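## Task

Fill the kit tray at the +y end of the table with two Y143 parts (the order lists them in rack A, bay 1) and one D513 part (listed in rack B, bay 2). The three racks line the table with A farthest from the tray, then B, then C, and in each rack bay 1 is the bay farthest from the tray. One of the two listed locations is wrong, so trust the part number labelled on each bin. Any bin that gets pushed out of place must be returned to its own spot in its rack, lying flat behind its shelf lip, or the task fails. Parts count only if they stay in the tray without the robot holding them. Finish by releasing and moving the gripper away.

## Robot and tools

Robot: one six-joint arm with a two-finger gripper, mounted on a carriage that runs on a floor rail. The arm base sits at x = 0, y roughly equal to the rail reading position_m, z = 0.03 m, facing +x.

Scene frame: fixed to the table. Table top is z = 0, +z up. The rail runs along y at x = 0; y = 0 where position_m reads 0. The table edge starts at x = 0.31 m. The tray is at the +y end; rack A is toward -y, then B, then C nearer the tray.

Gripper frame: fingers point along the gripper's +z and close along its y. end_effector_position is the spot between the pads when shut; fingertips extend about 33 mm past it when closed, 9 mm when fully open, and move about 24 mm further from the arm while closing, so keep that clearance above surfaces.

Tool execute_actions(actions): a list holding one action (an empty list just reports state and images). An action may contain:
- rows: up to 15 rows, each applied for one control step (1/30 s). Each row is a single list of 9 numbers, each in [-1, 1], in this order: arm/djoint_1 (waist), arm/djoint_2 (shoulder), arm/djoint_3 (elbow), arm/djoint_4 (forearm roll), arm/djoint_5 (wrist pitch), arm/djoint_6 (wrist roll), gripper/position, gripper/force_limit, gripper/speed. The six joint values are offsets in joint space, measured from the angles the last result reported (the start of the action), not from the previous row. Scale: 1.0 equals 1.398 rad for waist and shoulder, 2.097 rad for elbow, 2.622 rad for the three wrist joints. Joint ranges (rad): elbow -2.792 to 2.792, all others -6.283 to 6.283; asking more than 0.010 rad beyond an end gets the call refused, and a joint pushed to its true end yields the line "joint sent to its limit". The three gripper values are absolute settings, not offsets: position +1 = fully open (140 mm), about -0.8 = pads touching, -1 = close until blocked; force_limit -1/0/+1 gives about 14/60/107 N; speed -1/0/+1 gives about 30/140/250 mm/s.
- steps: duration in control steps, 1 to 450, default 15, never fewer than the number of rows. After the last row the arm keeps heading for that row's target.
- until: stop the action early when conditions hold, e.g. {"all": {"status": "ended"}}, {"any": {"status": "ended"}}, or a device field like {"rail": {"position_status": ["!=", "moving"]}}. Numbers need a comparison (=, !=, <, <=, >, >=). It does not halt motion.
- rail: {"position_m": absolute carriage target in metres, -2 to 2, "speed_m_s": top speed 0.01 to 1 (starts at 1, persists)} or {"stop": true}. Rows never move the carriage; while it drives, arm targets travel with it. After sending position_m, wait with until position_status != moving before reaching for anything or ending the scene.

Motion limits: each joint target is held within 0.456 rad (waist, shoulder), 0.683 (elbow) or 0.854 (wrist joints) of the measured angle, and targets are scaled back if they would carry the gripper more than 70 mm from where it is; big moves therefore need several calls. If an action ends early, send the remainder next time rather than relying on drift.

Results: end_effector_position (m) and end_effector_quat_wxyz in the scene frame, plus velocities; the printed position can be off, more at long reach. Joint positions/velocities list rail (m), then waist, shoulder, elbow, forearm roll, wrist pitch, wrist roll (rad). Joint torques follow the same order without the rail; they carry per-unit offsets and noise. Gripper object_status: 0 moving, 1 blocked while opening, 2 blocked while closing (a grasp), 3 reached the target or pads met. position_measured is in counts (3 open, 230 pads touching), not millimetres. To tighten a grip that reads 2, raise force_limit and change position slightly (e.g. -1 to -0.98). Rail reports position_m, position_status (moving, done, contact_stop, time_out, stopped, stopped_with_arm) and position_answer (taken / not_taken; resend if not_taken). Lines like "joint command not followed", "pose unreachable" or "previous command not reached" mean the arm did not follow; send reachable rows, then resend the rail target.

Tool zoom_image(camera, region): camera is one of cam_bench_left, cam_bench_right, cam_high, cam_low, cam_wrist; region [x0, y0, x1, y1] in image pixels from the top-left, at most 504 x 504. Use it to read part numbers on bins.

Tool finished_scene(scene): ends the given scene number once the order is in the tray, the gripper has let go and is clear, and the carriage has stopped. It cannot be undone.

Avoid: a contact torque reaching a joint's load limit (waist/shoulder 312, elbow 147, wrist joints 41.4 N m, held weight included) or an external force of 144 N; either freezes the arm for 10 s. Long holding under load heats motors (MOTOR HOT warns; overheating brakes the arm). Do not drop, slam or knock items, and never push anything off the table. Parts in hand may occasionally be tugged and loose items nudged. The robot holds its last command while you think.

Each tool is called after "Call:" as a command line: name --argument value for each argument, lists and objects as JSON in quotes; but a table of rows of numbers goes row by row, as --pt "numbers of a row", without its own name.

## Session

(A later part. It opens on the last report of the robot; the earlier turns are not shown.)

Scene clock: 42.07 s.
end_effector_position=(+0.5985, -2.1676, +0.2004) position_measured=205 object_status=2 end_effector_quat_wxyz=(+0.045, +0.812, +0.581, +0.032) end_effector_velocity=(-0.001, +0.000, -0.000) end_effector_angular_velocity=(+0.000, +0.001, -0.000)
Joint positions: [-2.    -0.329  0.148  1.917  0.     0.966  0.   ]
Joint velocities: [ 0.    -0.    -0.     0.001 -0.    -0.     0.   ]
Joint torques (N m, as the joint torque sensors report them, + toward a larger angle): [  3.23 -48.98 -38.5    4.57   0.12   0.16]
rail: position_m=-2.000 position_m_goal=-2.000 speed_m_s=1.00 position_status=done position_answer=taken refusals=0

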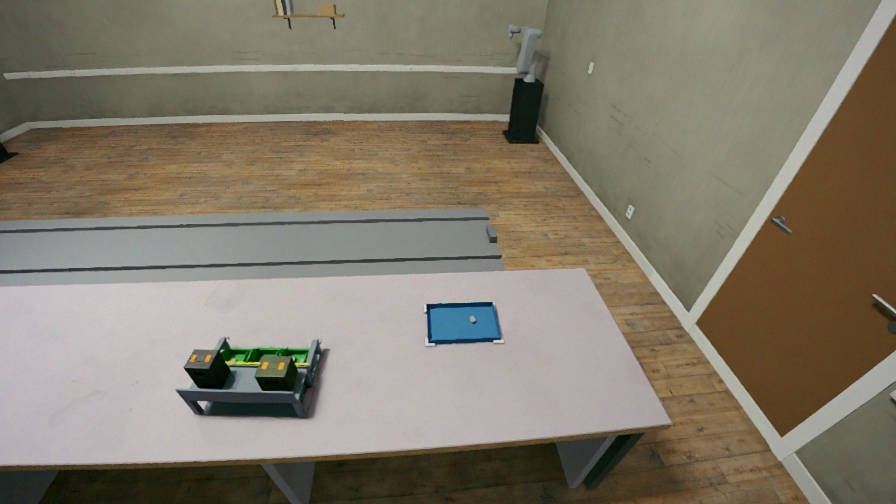

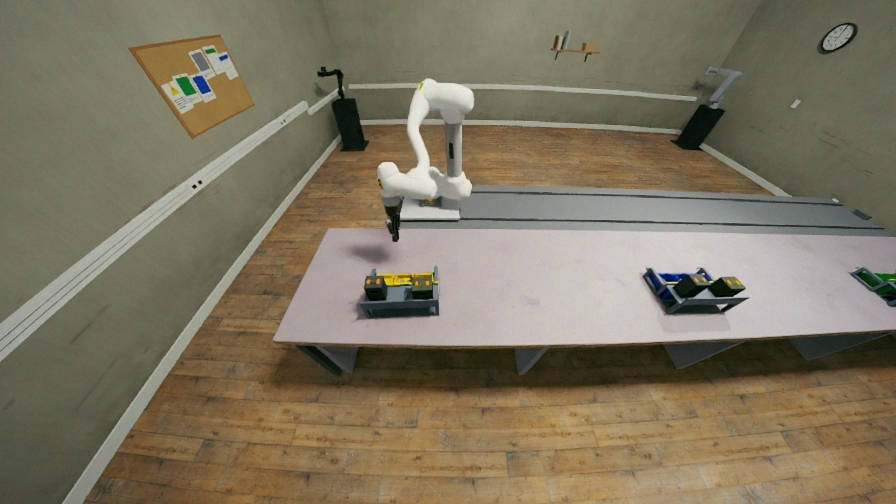

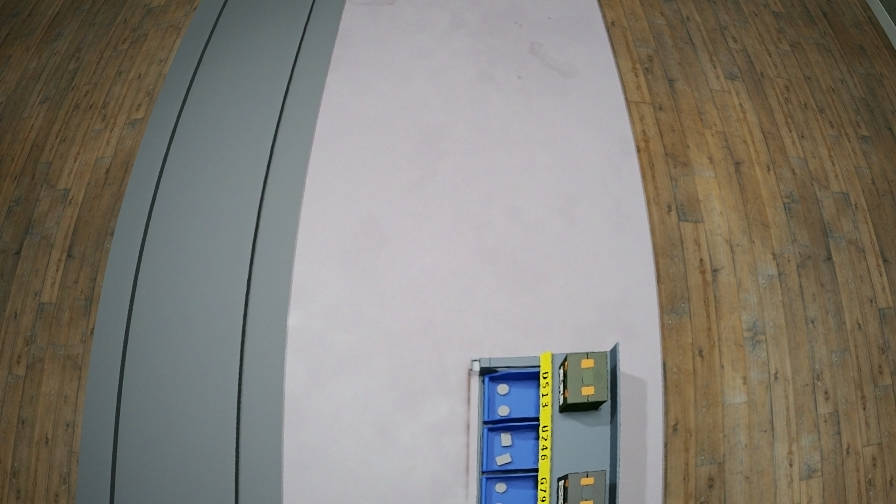

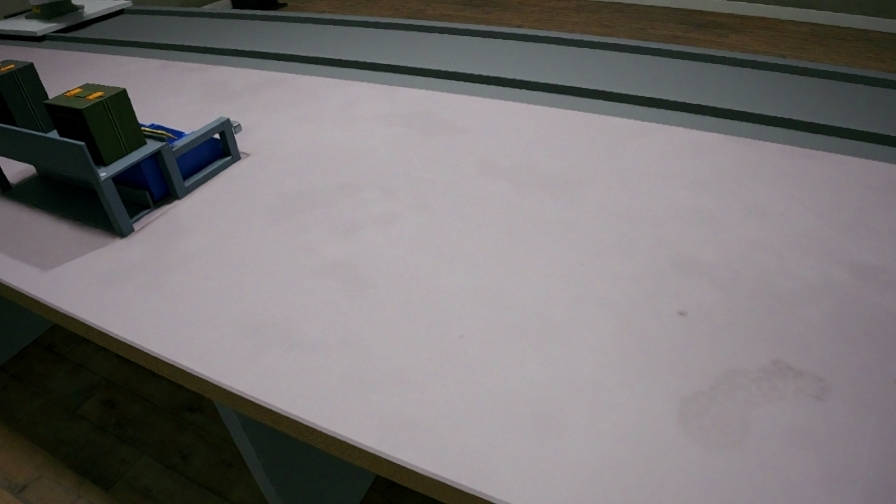

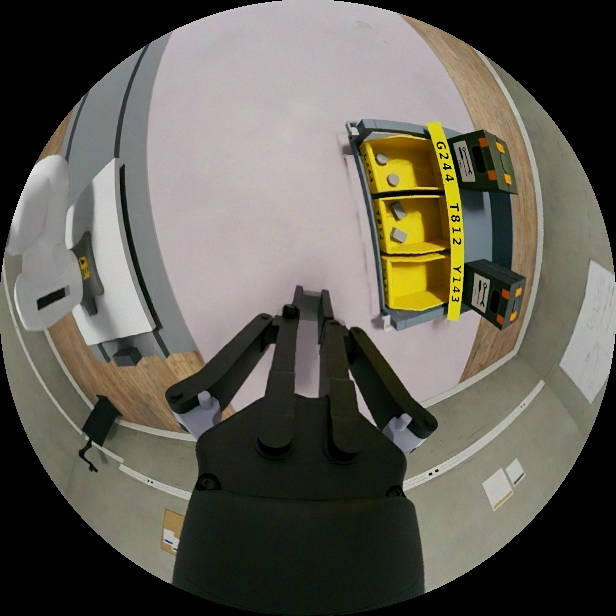

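Call:
execute_actions --actions '[{"rail":{"position_m":1.82},"rows":[[0.4156,0,0,0,0,0,-1,0,-0.5]],"steps":200,"until":{"rail":{"position_status":["!=","moving"]}}}]'

Call:
execute_actions --actions '[{"rows":[[0,0.151,0.025,0,-0.1,0,-1,0,-0.5]],"steps":28}]'

Call:
execute_actions --actions '[{"rows":[[0,0,0,0,0,0,-0.36,0,0],[0,0,0,0,0,0,-0.36,0,0],[0,0,0,0,0,0,-0.36,0,0],[0,0,0,0,0,0,-0.36,0,0],[0,0,0,0,0,0,-0.36,0,0],[0,0,0,0,0,0,-0.36,0,0],[0,0,0,0,0,0,-0.36,0,0],[0,0,0,0,0,0,-0.36,0,0],[0,-0.151,-0.025,0,0.1,0,-0.36,0,0]],"steps":30}]'

Call:
execute_actions --actions '[{"rail":{"position_m":-0.38},"rows":[[-0.18,0,0,0,0,0,-0.36,0,0]],"steps":200,"until":{"rail":{"position_status":["!=","moving"]}}}]'

Call:
execute_actions --actions '[{"rows":[[0,0.186,-0.1176,0,-0.005,0,-0.36,0,0]],"steps":28}]'

Scene clock: 50.20 s.
end_effector_position=(+0.5923, +2.0092, +0.2004) position_measured=205 object_status=2 end_effector_quat_wxyz=(+0.034, +0.612, +0.789, +0.044) end_effector_velocity=(-0.000, +0.023, -0.000) end_effector_angular_velocity=(-0.000, +0.000, -0.000)
Joint positions: [1.821 0.253 0.148 1.917 0.    0.966 0.   ]
Joint velocities: [ 0.023 -0.    -0.     0.    -0.     0.    -0.   ]
Joint torques (N m, as the joint torque sensors report them, + toward a larger angle): [-10.69 -54.56 -38.46   3.8    0.2   -0.08]
rail: position_m=1.821 position_m_goal=1.820 speed_m_s=1.00 position_status=done position_answer=taken refusals=0

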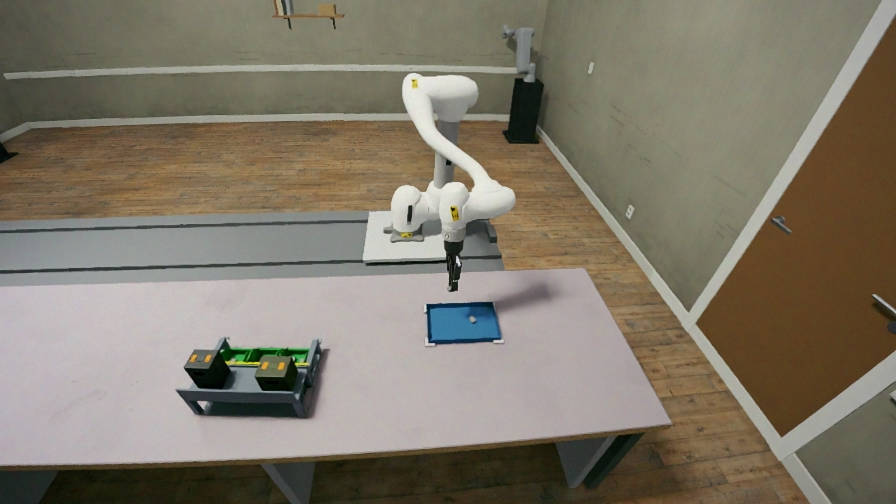

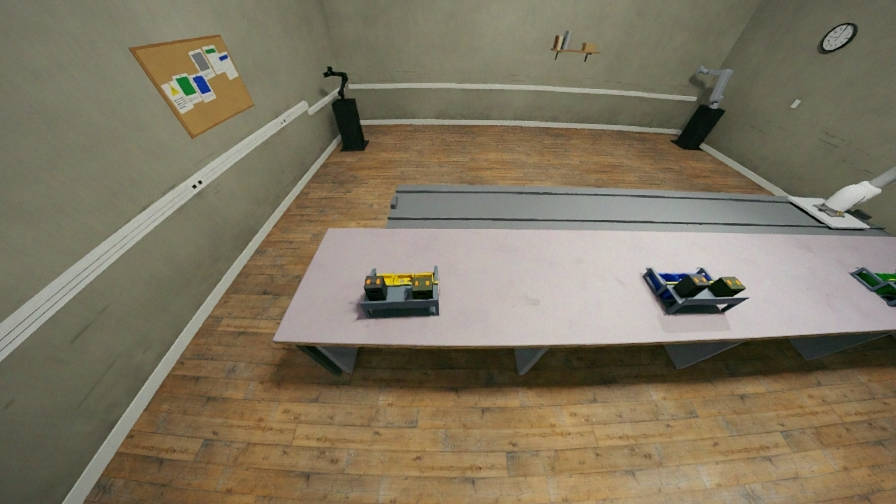

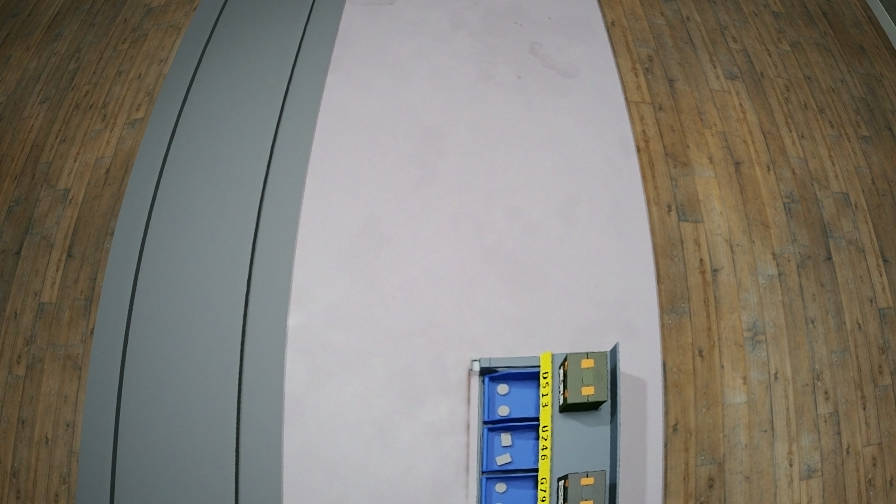

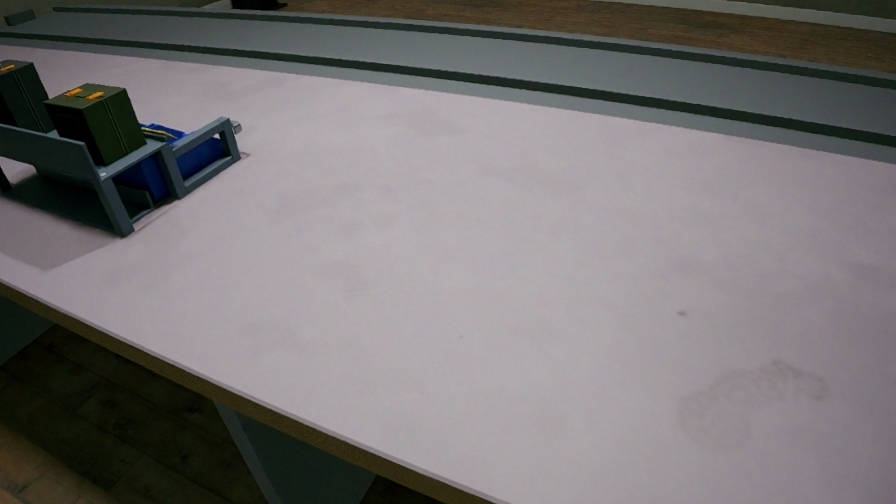

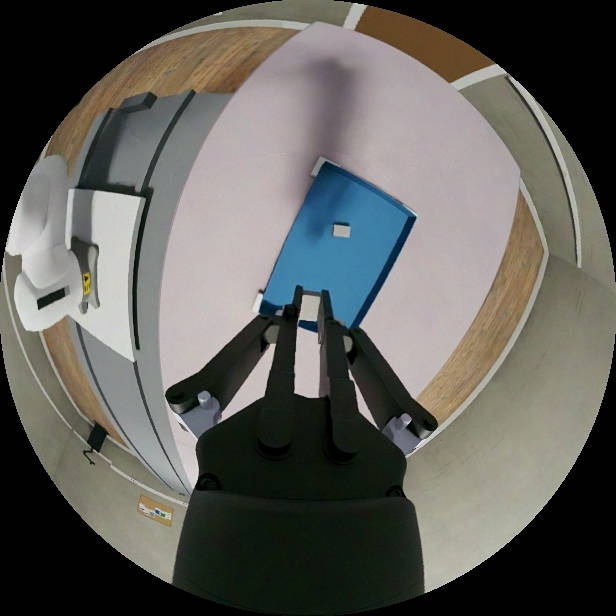

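Scene clock: 51.13 s.
end_effector_position=(+0.6311, +2.0185, +0.0484) position_measured=205 object_status=2 end_effector_quat_wxyz=(+0.034, +0.612, +0.789, +0.043) end_effector_velocity=(+0.000, +0.000, +0.000) end_effector_angular_velocity=(+0.000, -0.000, +0.000)
Joint positions: [ 1.82   0.252  0.359  1.969 -0.     0.703  0.   ]
Joint velocities: [ 0.  0. -0. -0. -0. -0. -0.]
Joint torques (N m, as the joint torque sensors report them, + toward a larger angle): [  1.52 -67.21 -31.23   3.75   0.53  -0.26]
rail: position_m=1.820 position_m_goal=1.820 speed_m_s=1.00 position_status=done position_answer=taken refusals=0

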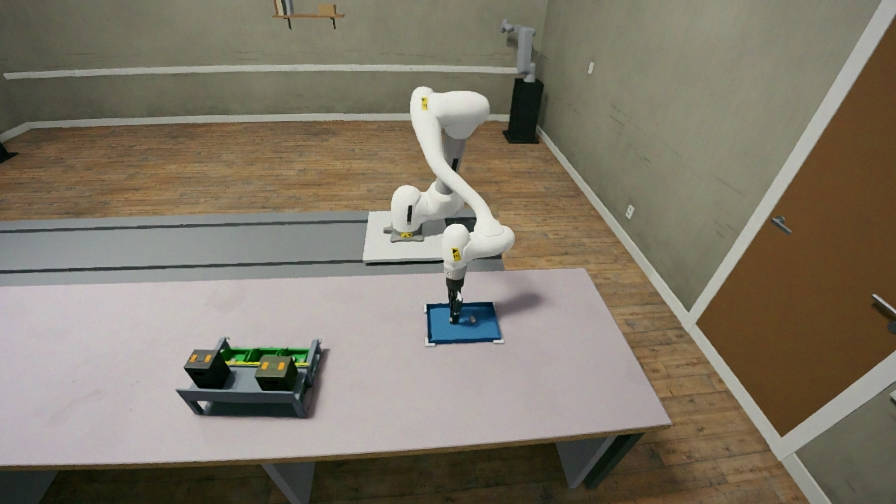

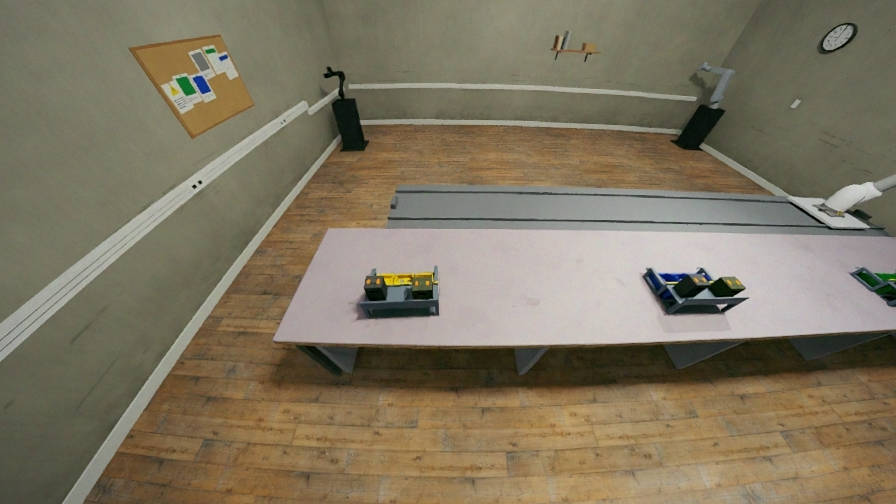

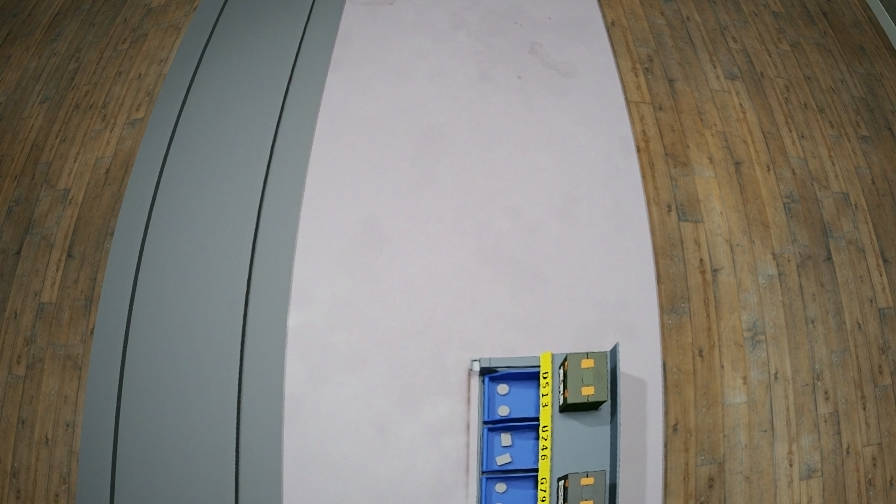

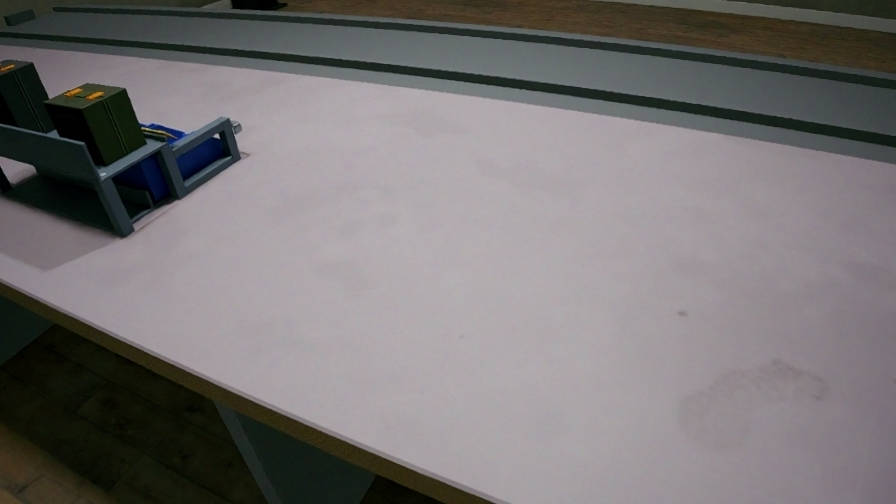

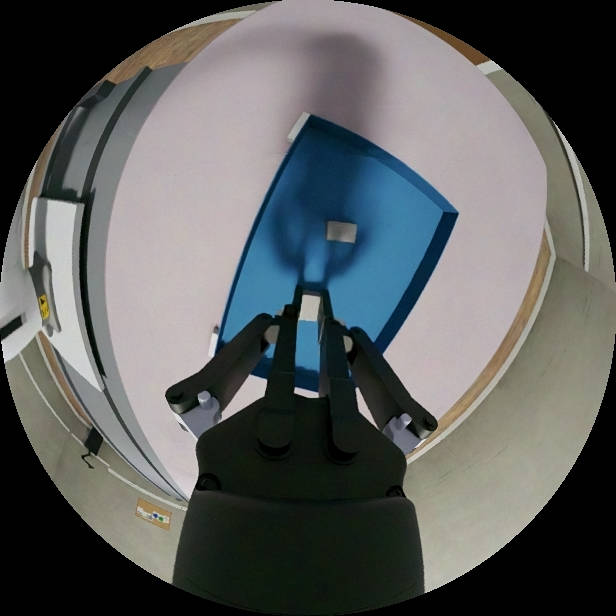

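Scene clock: 52.13 s.
end_effector_position=(+0.5924, +2.0085, +0.2004) position_measured=174 object_status=3 end_effector_quat_wxyz=(+0.034, +0.612, +0.789, +0.044) end_effector_velocity=(+0.000, +0.000, -0.001) end_effector_angular_velocity=(-0.000, +0.001, +0.000)
Joint positions: [ 1.82   0.252  0.148  1.917 -0.     0.966  0.   ]
Joint velocities: [ 0.     0.     0.001  0.    -0.     0.     0.   ]
Joint torques (N m, as the joint torque sensors report them, + toward a larger angle): [  2.73 -48.82 -39.64   4.22   0.53  -0.39]
rail: position_m=1.820 position_m_goal=1.820 speed_m_s=1.00 position_status=done position_answer=taken refusals=0

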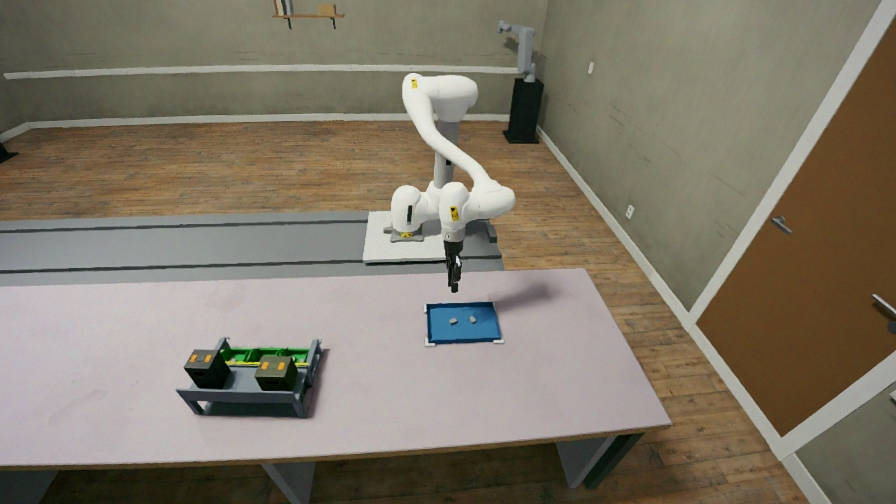

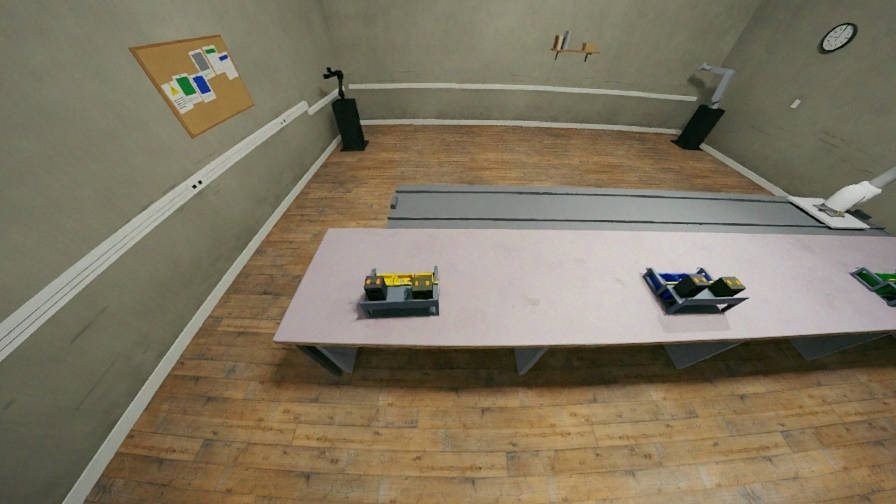

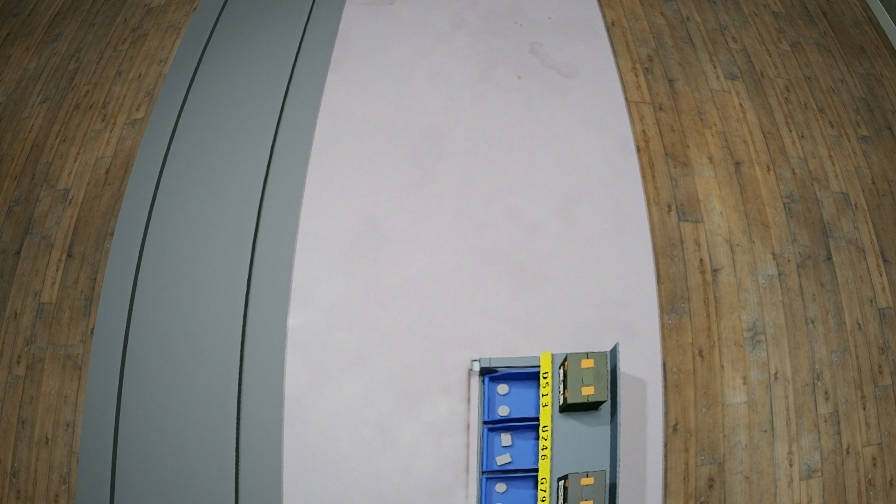

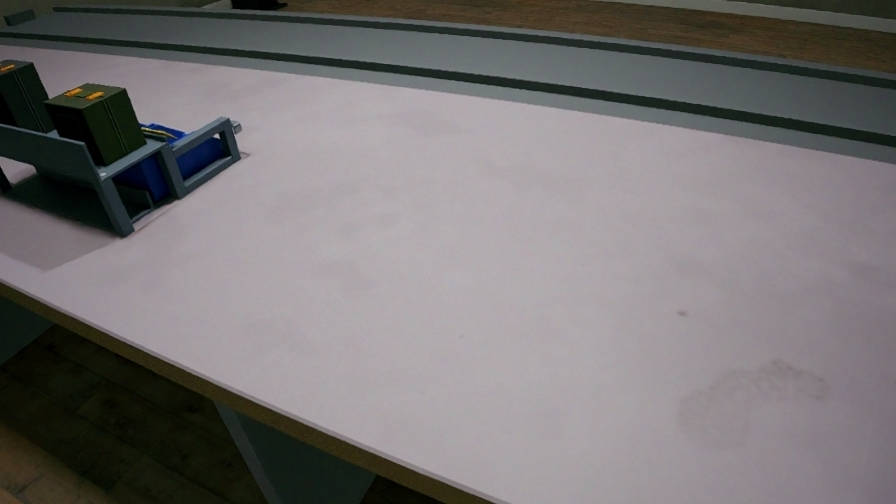

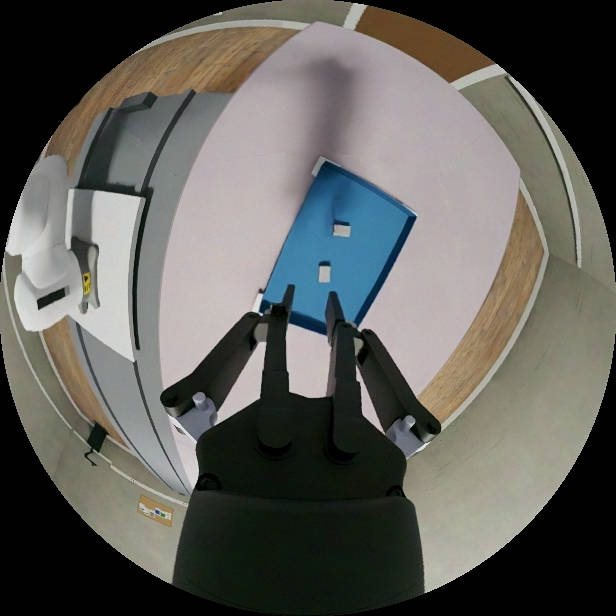

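Scene clock: 54.87 s.
end_effector_position=(+0.6206, -0.3460, +0.2004) position_measured=174 object_status=3 end_effector_quat_wxyz=(+0.039, +0.706, +0.706, +0.039) end_effector_velocity=(-0.000, +0.010, -0.000) end_effector_angular_velocity=(-0.000, -0.000, +0.003)
Joint positions: [-0.381  0.001  0.148  1.917 -0.     0.966  0.   ]
Joint velocities: [ 0.008  0.003  0.    -0.    -0.    -0.     0.   ]
Joint torques (N m, as the joint torque sensors report them, + toward a larger angle): [ 11.03 -50.09 -38.84   4.61   0.34   0.25]
rail: position_m=-0.381 position_m_goal=-0.380 speed_m_s=1.00 position_status=done position_answer=taken refusals=0

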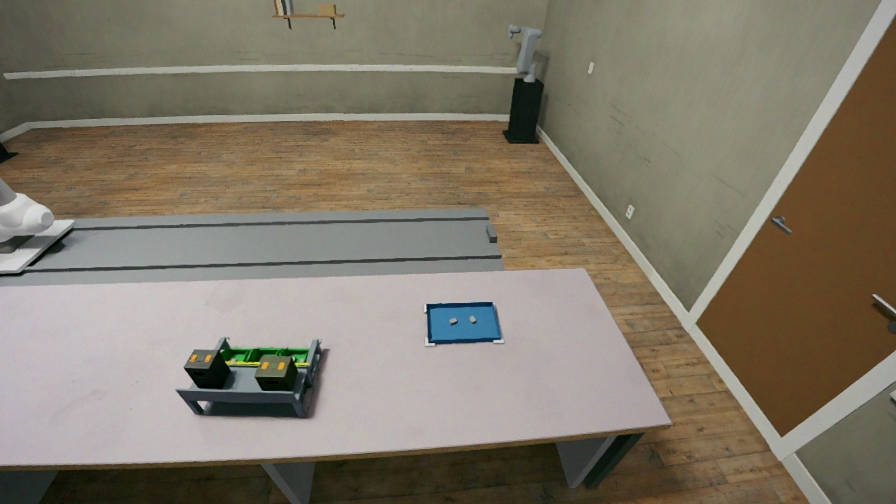

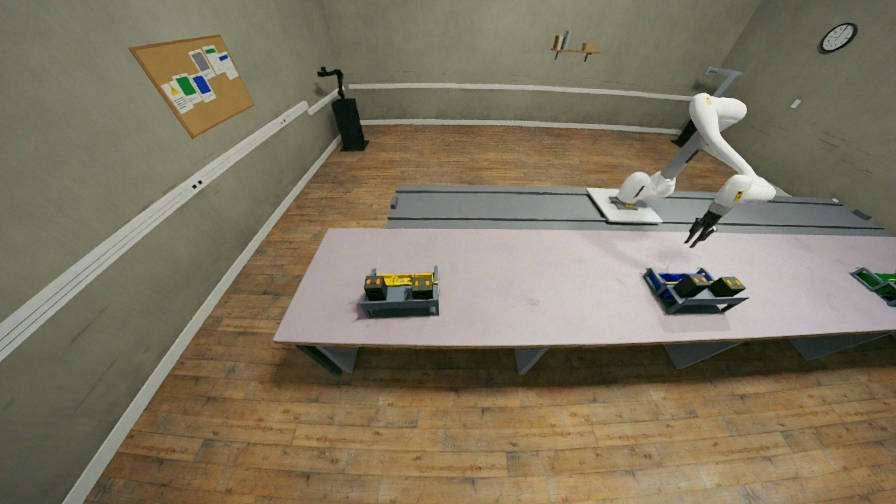

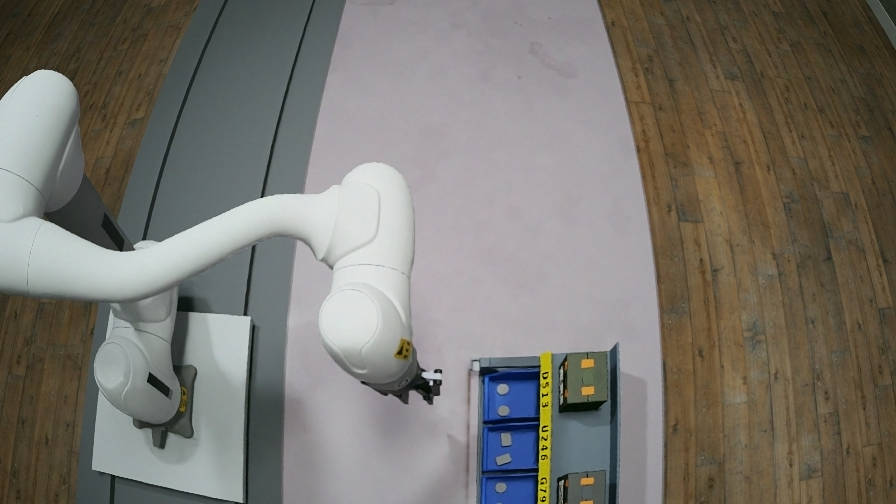

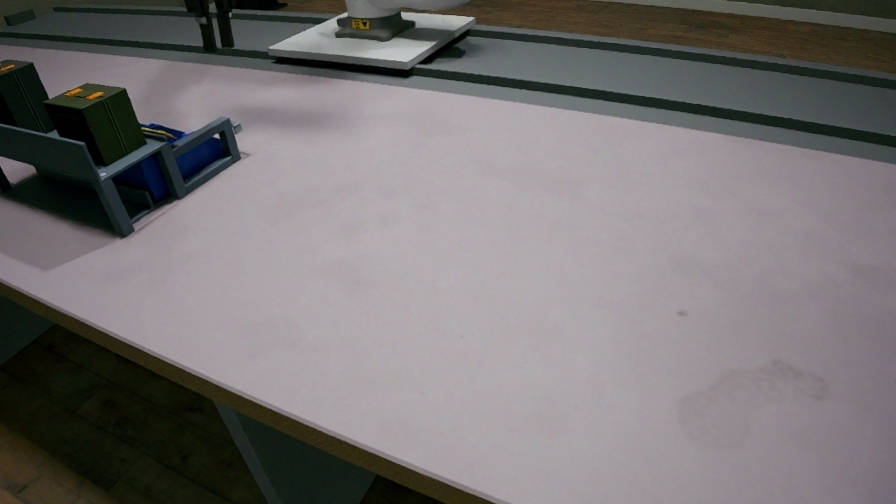

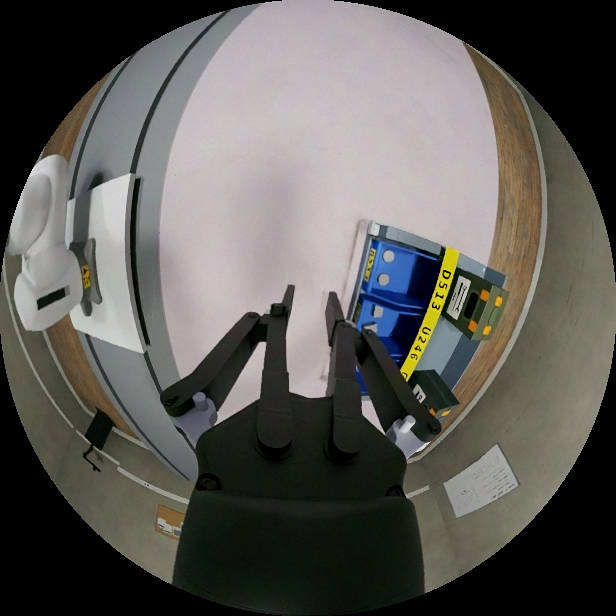

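Scene clock: 55.80 s.
end_effector_position=(+0.7715, -0.3451, +0.1497) position_measured=174 object_status=3 end_effector_quat_wxyz=(+0.039, +0.706, +0.706, +0.039) end_effector_velocity=(+0.000, +0.000, +0.000) end_effector_angular_velocity=(+0.000, -0.001, +0.000)
Joint positions: [-0.38   0.001  0.408  1.67  -0.     0.953  0.   ]
Joint velocities: [ 0.  0. -0. -0.  0.  0.  0.]
Joint torques (N m, as the joint torque sensors report them, + toward a larger angle): [  3.   -77.71 -37.8    4.24   0.82   0.11]
rail: position_m=-0.380 position_m_goal=-0.380 speed_m_s=1.00 position_status=done position_answer=taken refusals=0

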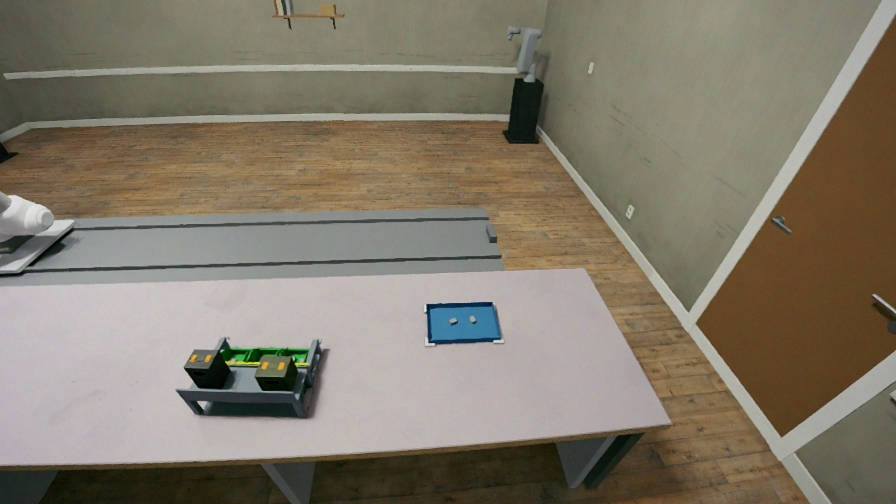

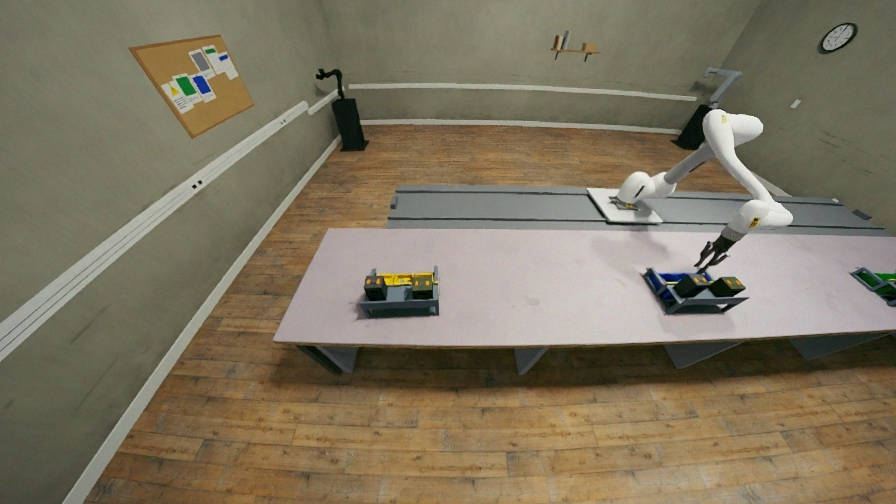

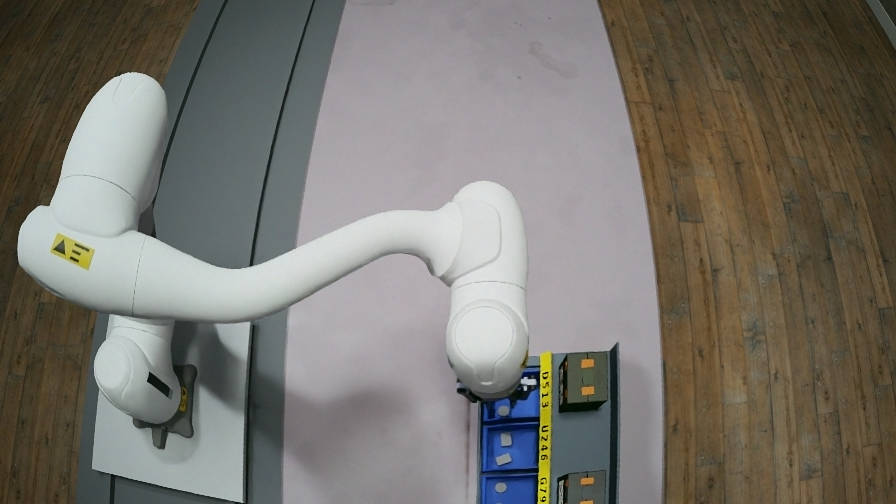

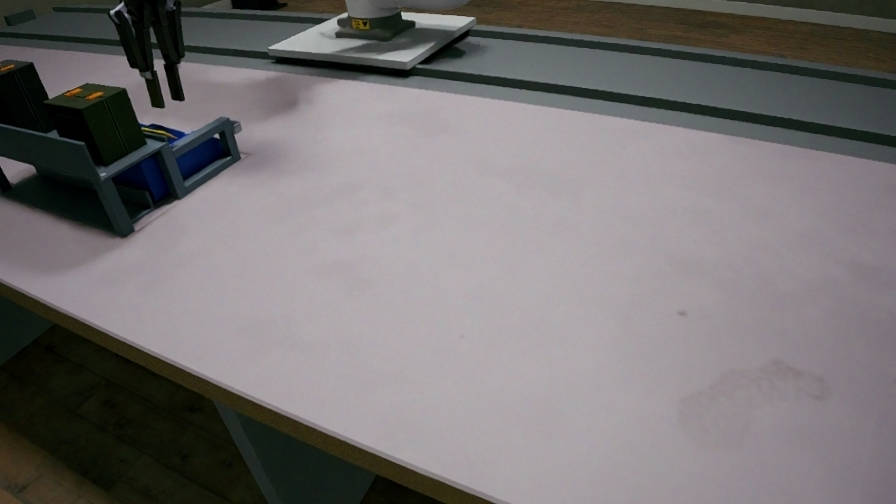

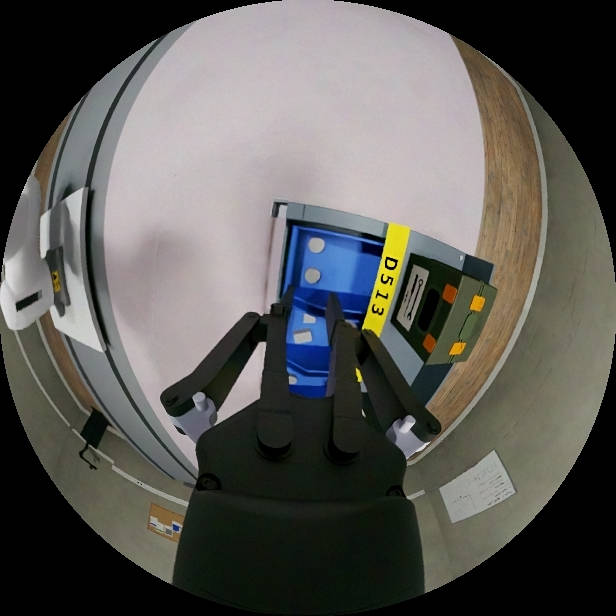

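Call:
execute_actions --actions '[{"rows":[[0.0037,0.014,0.004,0,-0.011,0,-0.36,0,0],[0.0037,0.028,0.009,0,-0.022,0,-0.36,0,0],[0.0037,0.042,0.013,0,-0.033,0,-0.36,0,0],[0.0037,0.056,0.018,0,-0.044,0,-0.36,0,0],[0.0037,0.0682,0.022,0,-0.0543,0,-0.36,0,0]],"steps":24}]'

Scene clock: 58.20 s.
end_effector_position=(+0.7815, -0.3410, +0.0575) position_measured=174 object_status=3 end_effector_quat_wxyz=(+0.039, +0.704, +0.708, +0.040) end_effector_velocity=(+0.000, +0.000, +0.000) end_effector_angular_velocity=(+0.000, -0.000, -0.000)
Joint positions: [-0.38   0.006  0.503  1.716 -0.     0.81   0.   ]
Joint velocities: [ 0.  0. -0. -0.  0. -0.  0.]
Joint torques (N m, as the joint torque sensors report them, + toward a larger angle): [  0.45 -81.   -33.73   4.21   0.43   0.13]
rail: position_m=-0.380 position_m_goal=-0.380 speed_m_s=1.00 position_status=done position_answer=taken refusals=0

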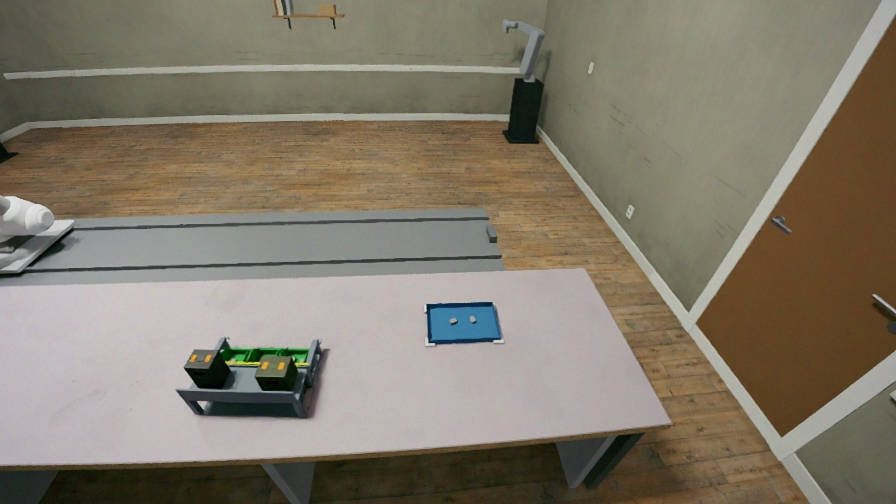

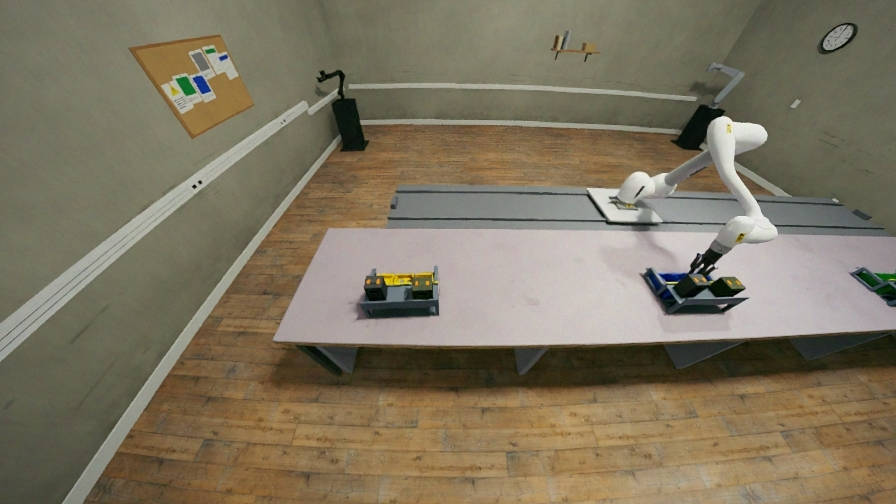

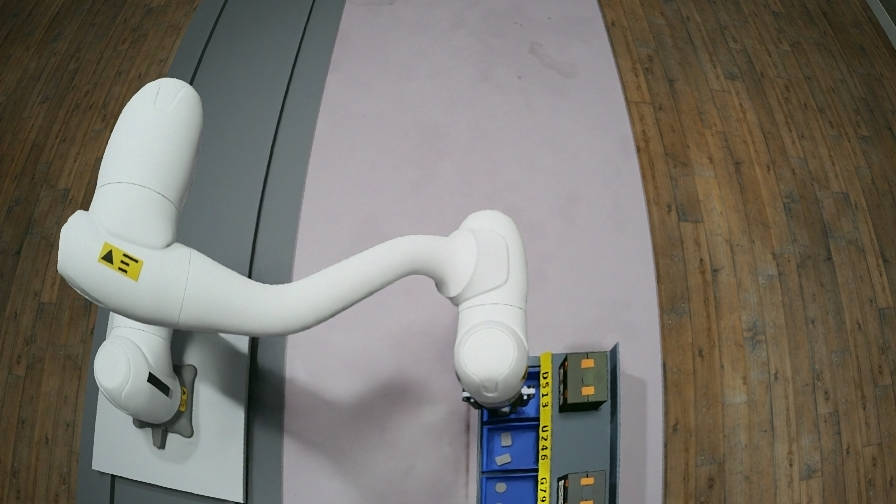

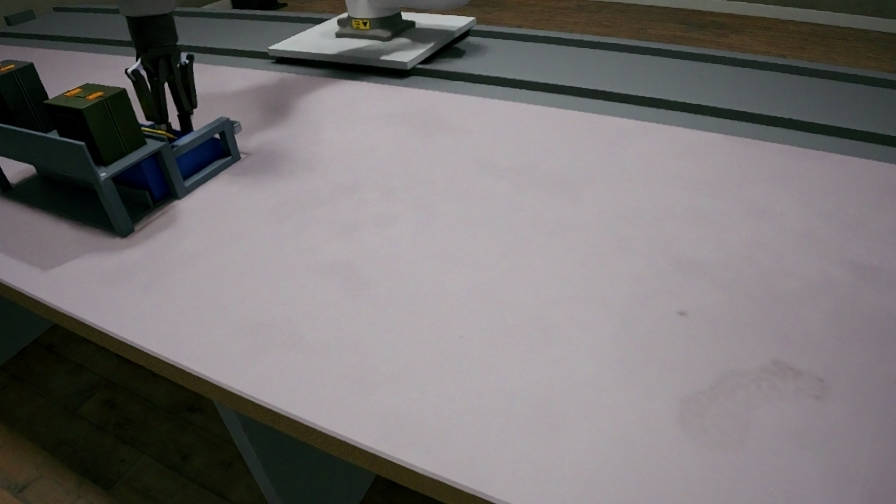

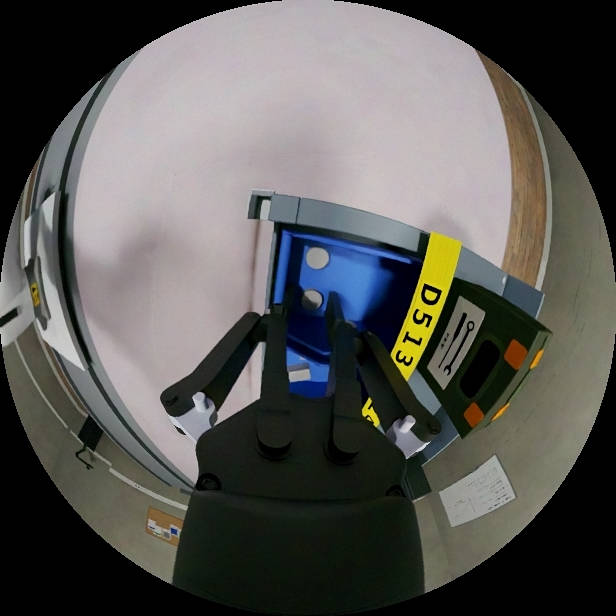

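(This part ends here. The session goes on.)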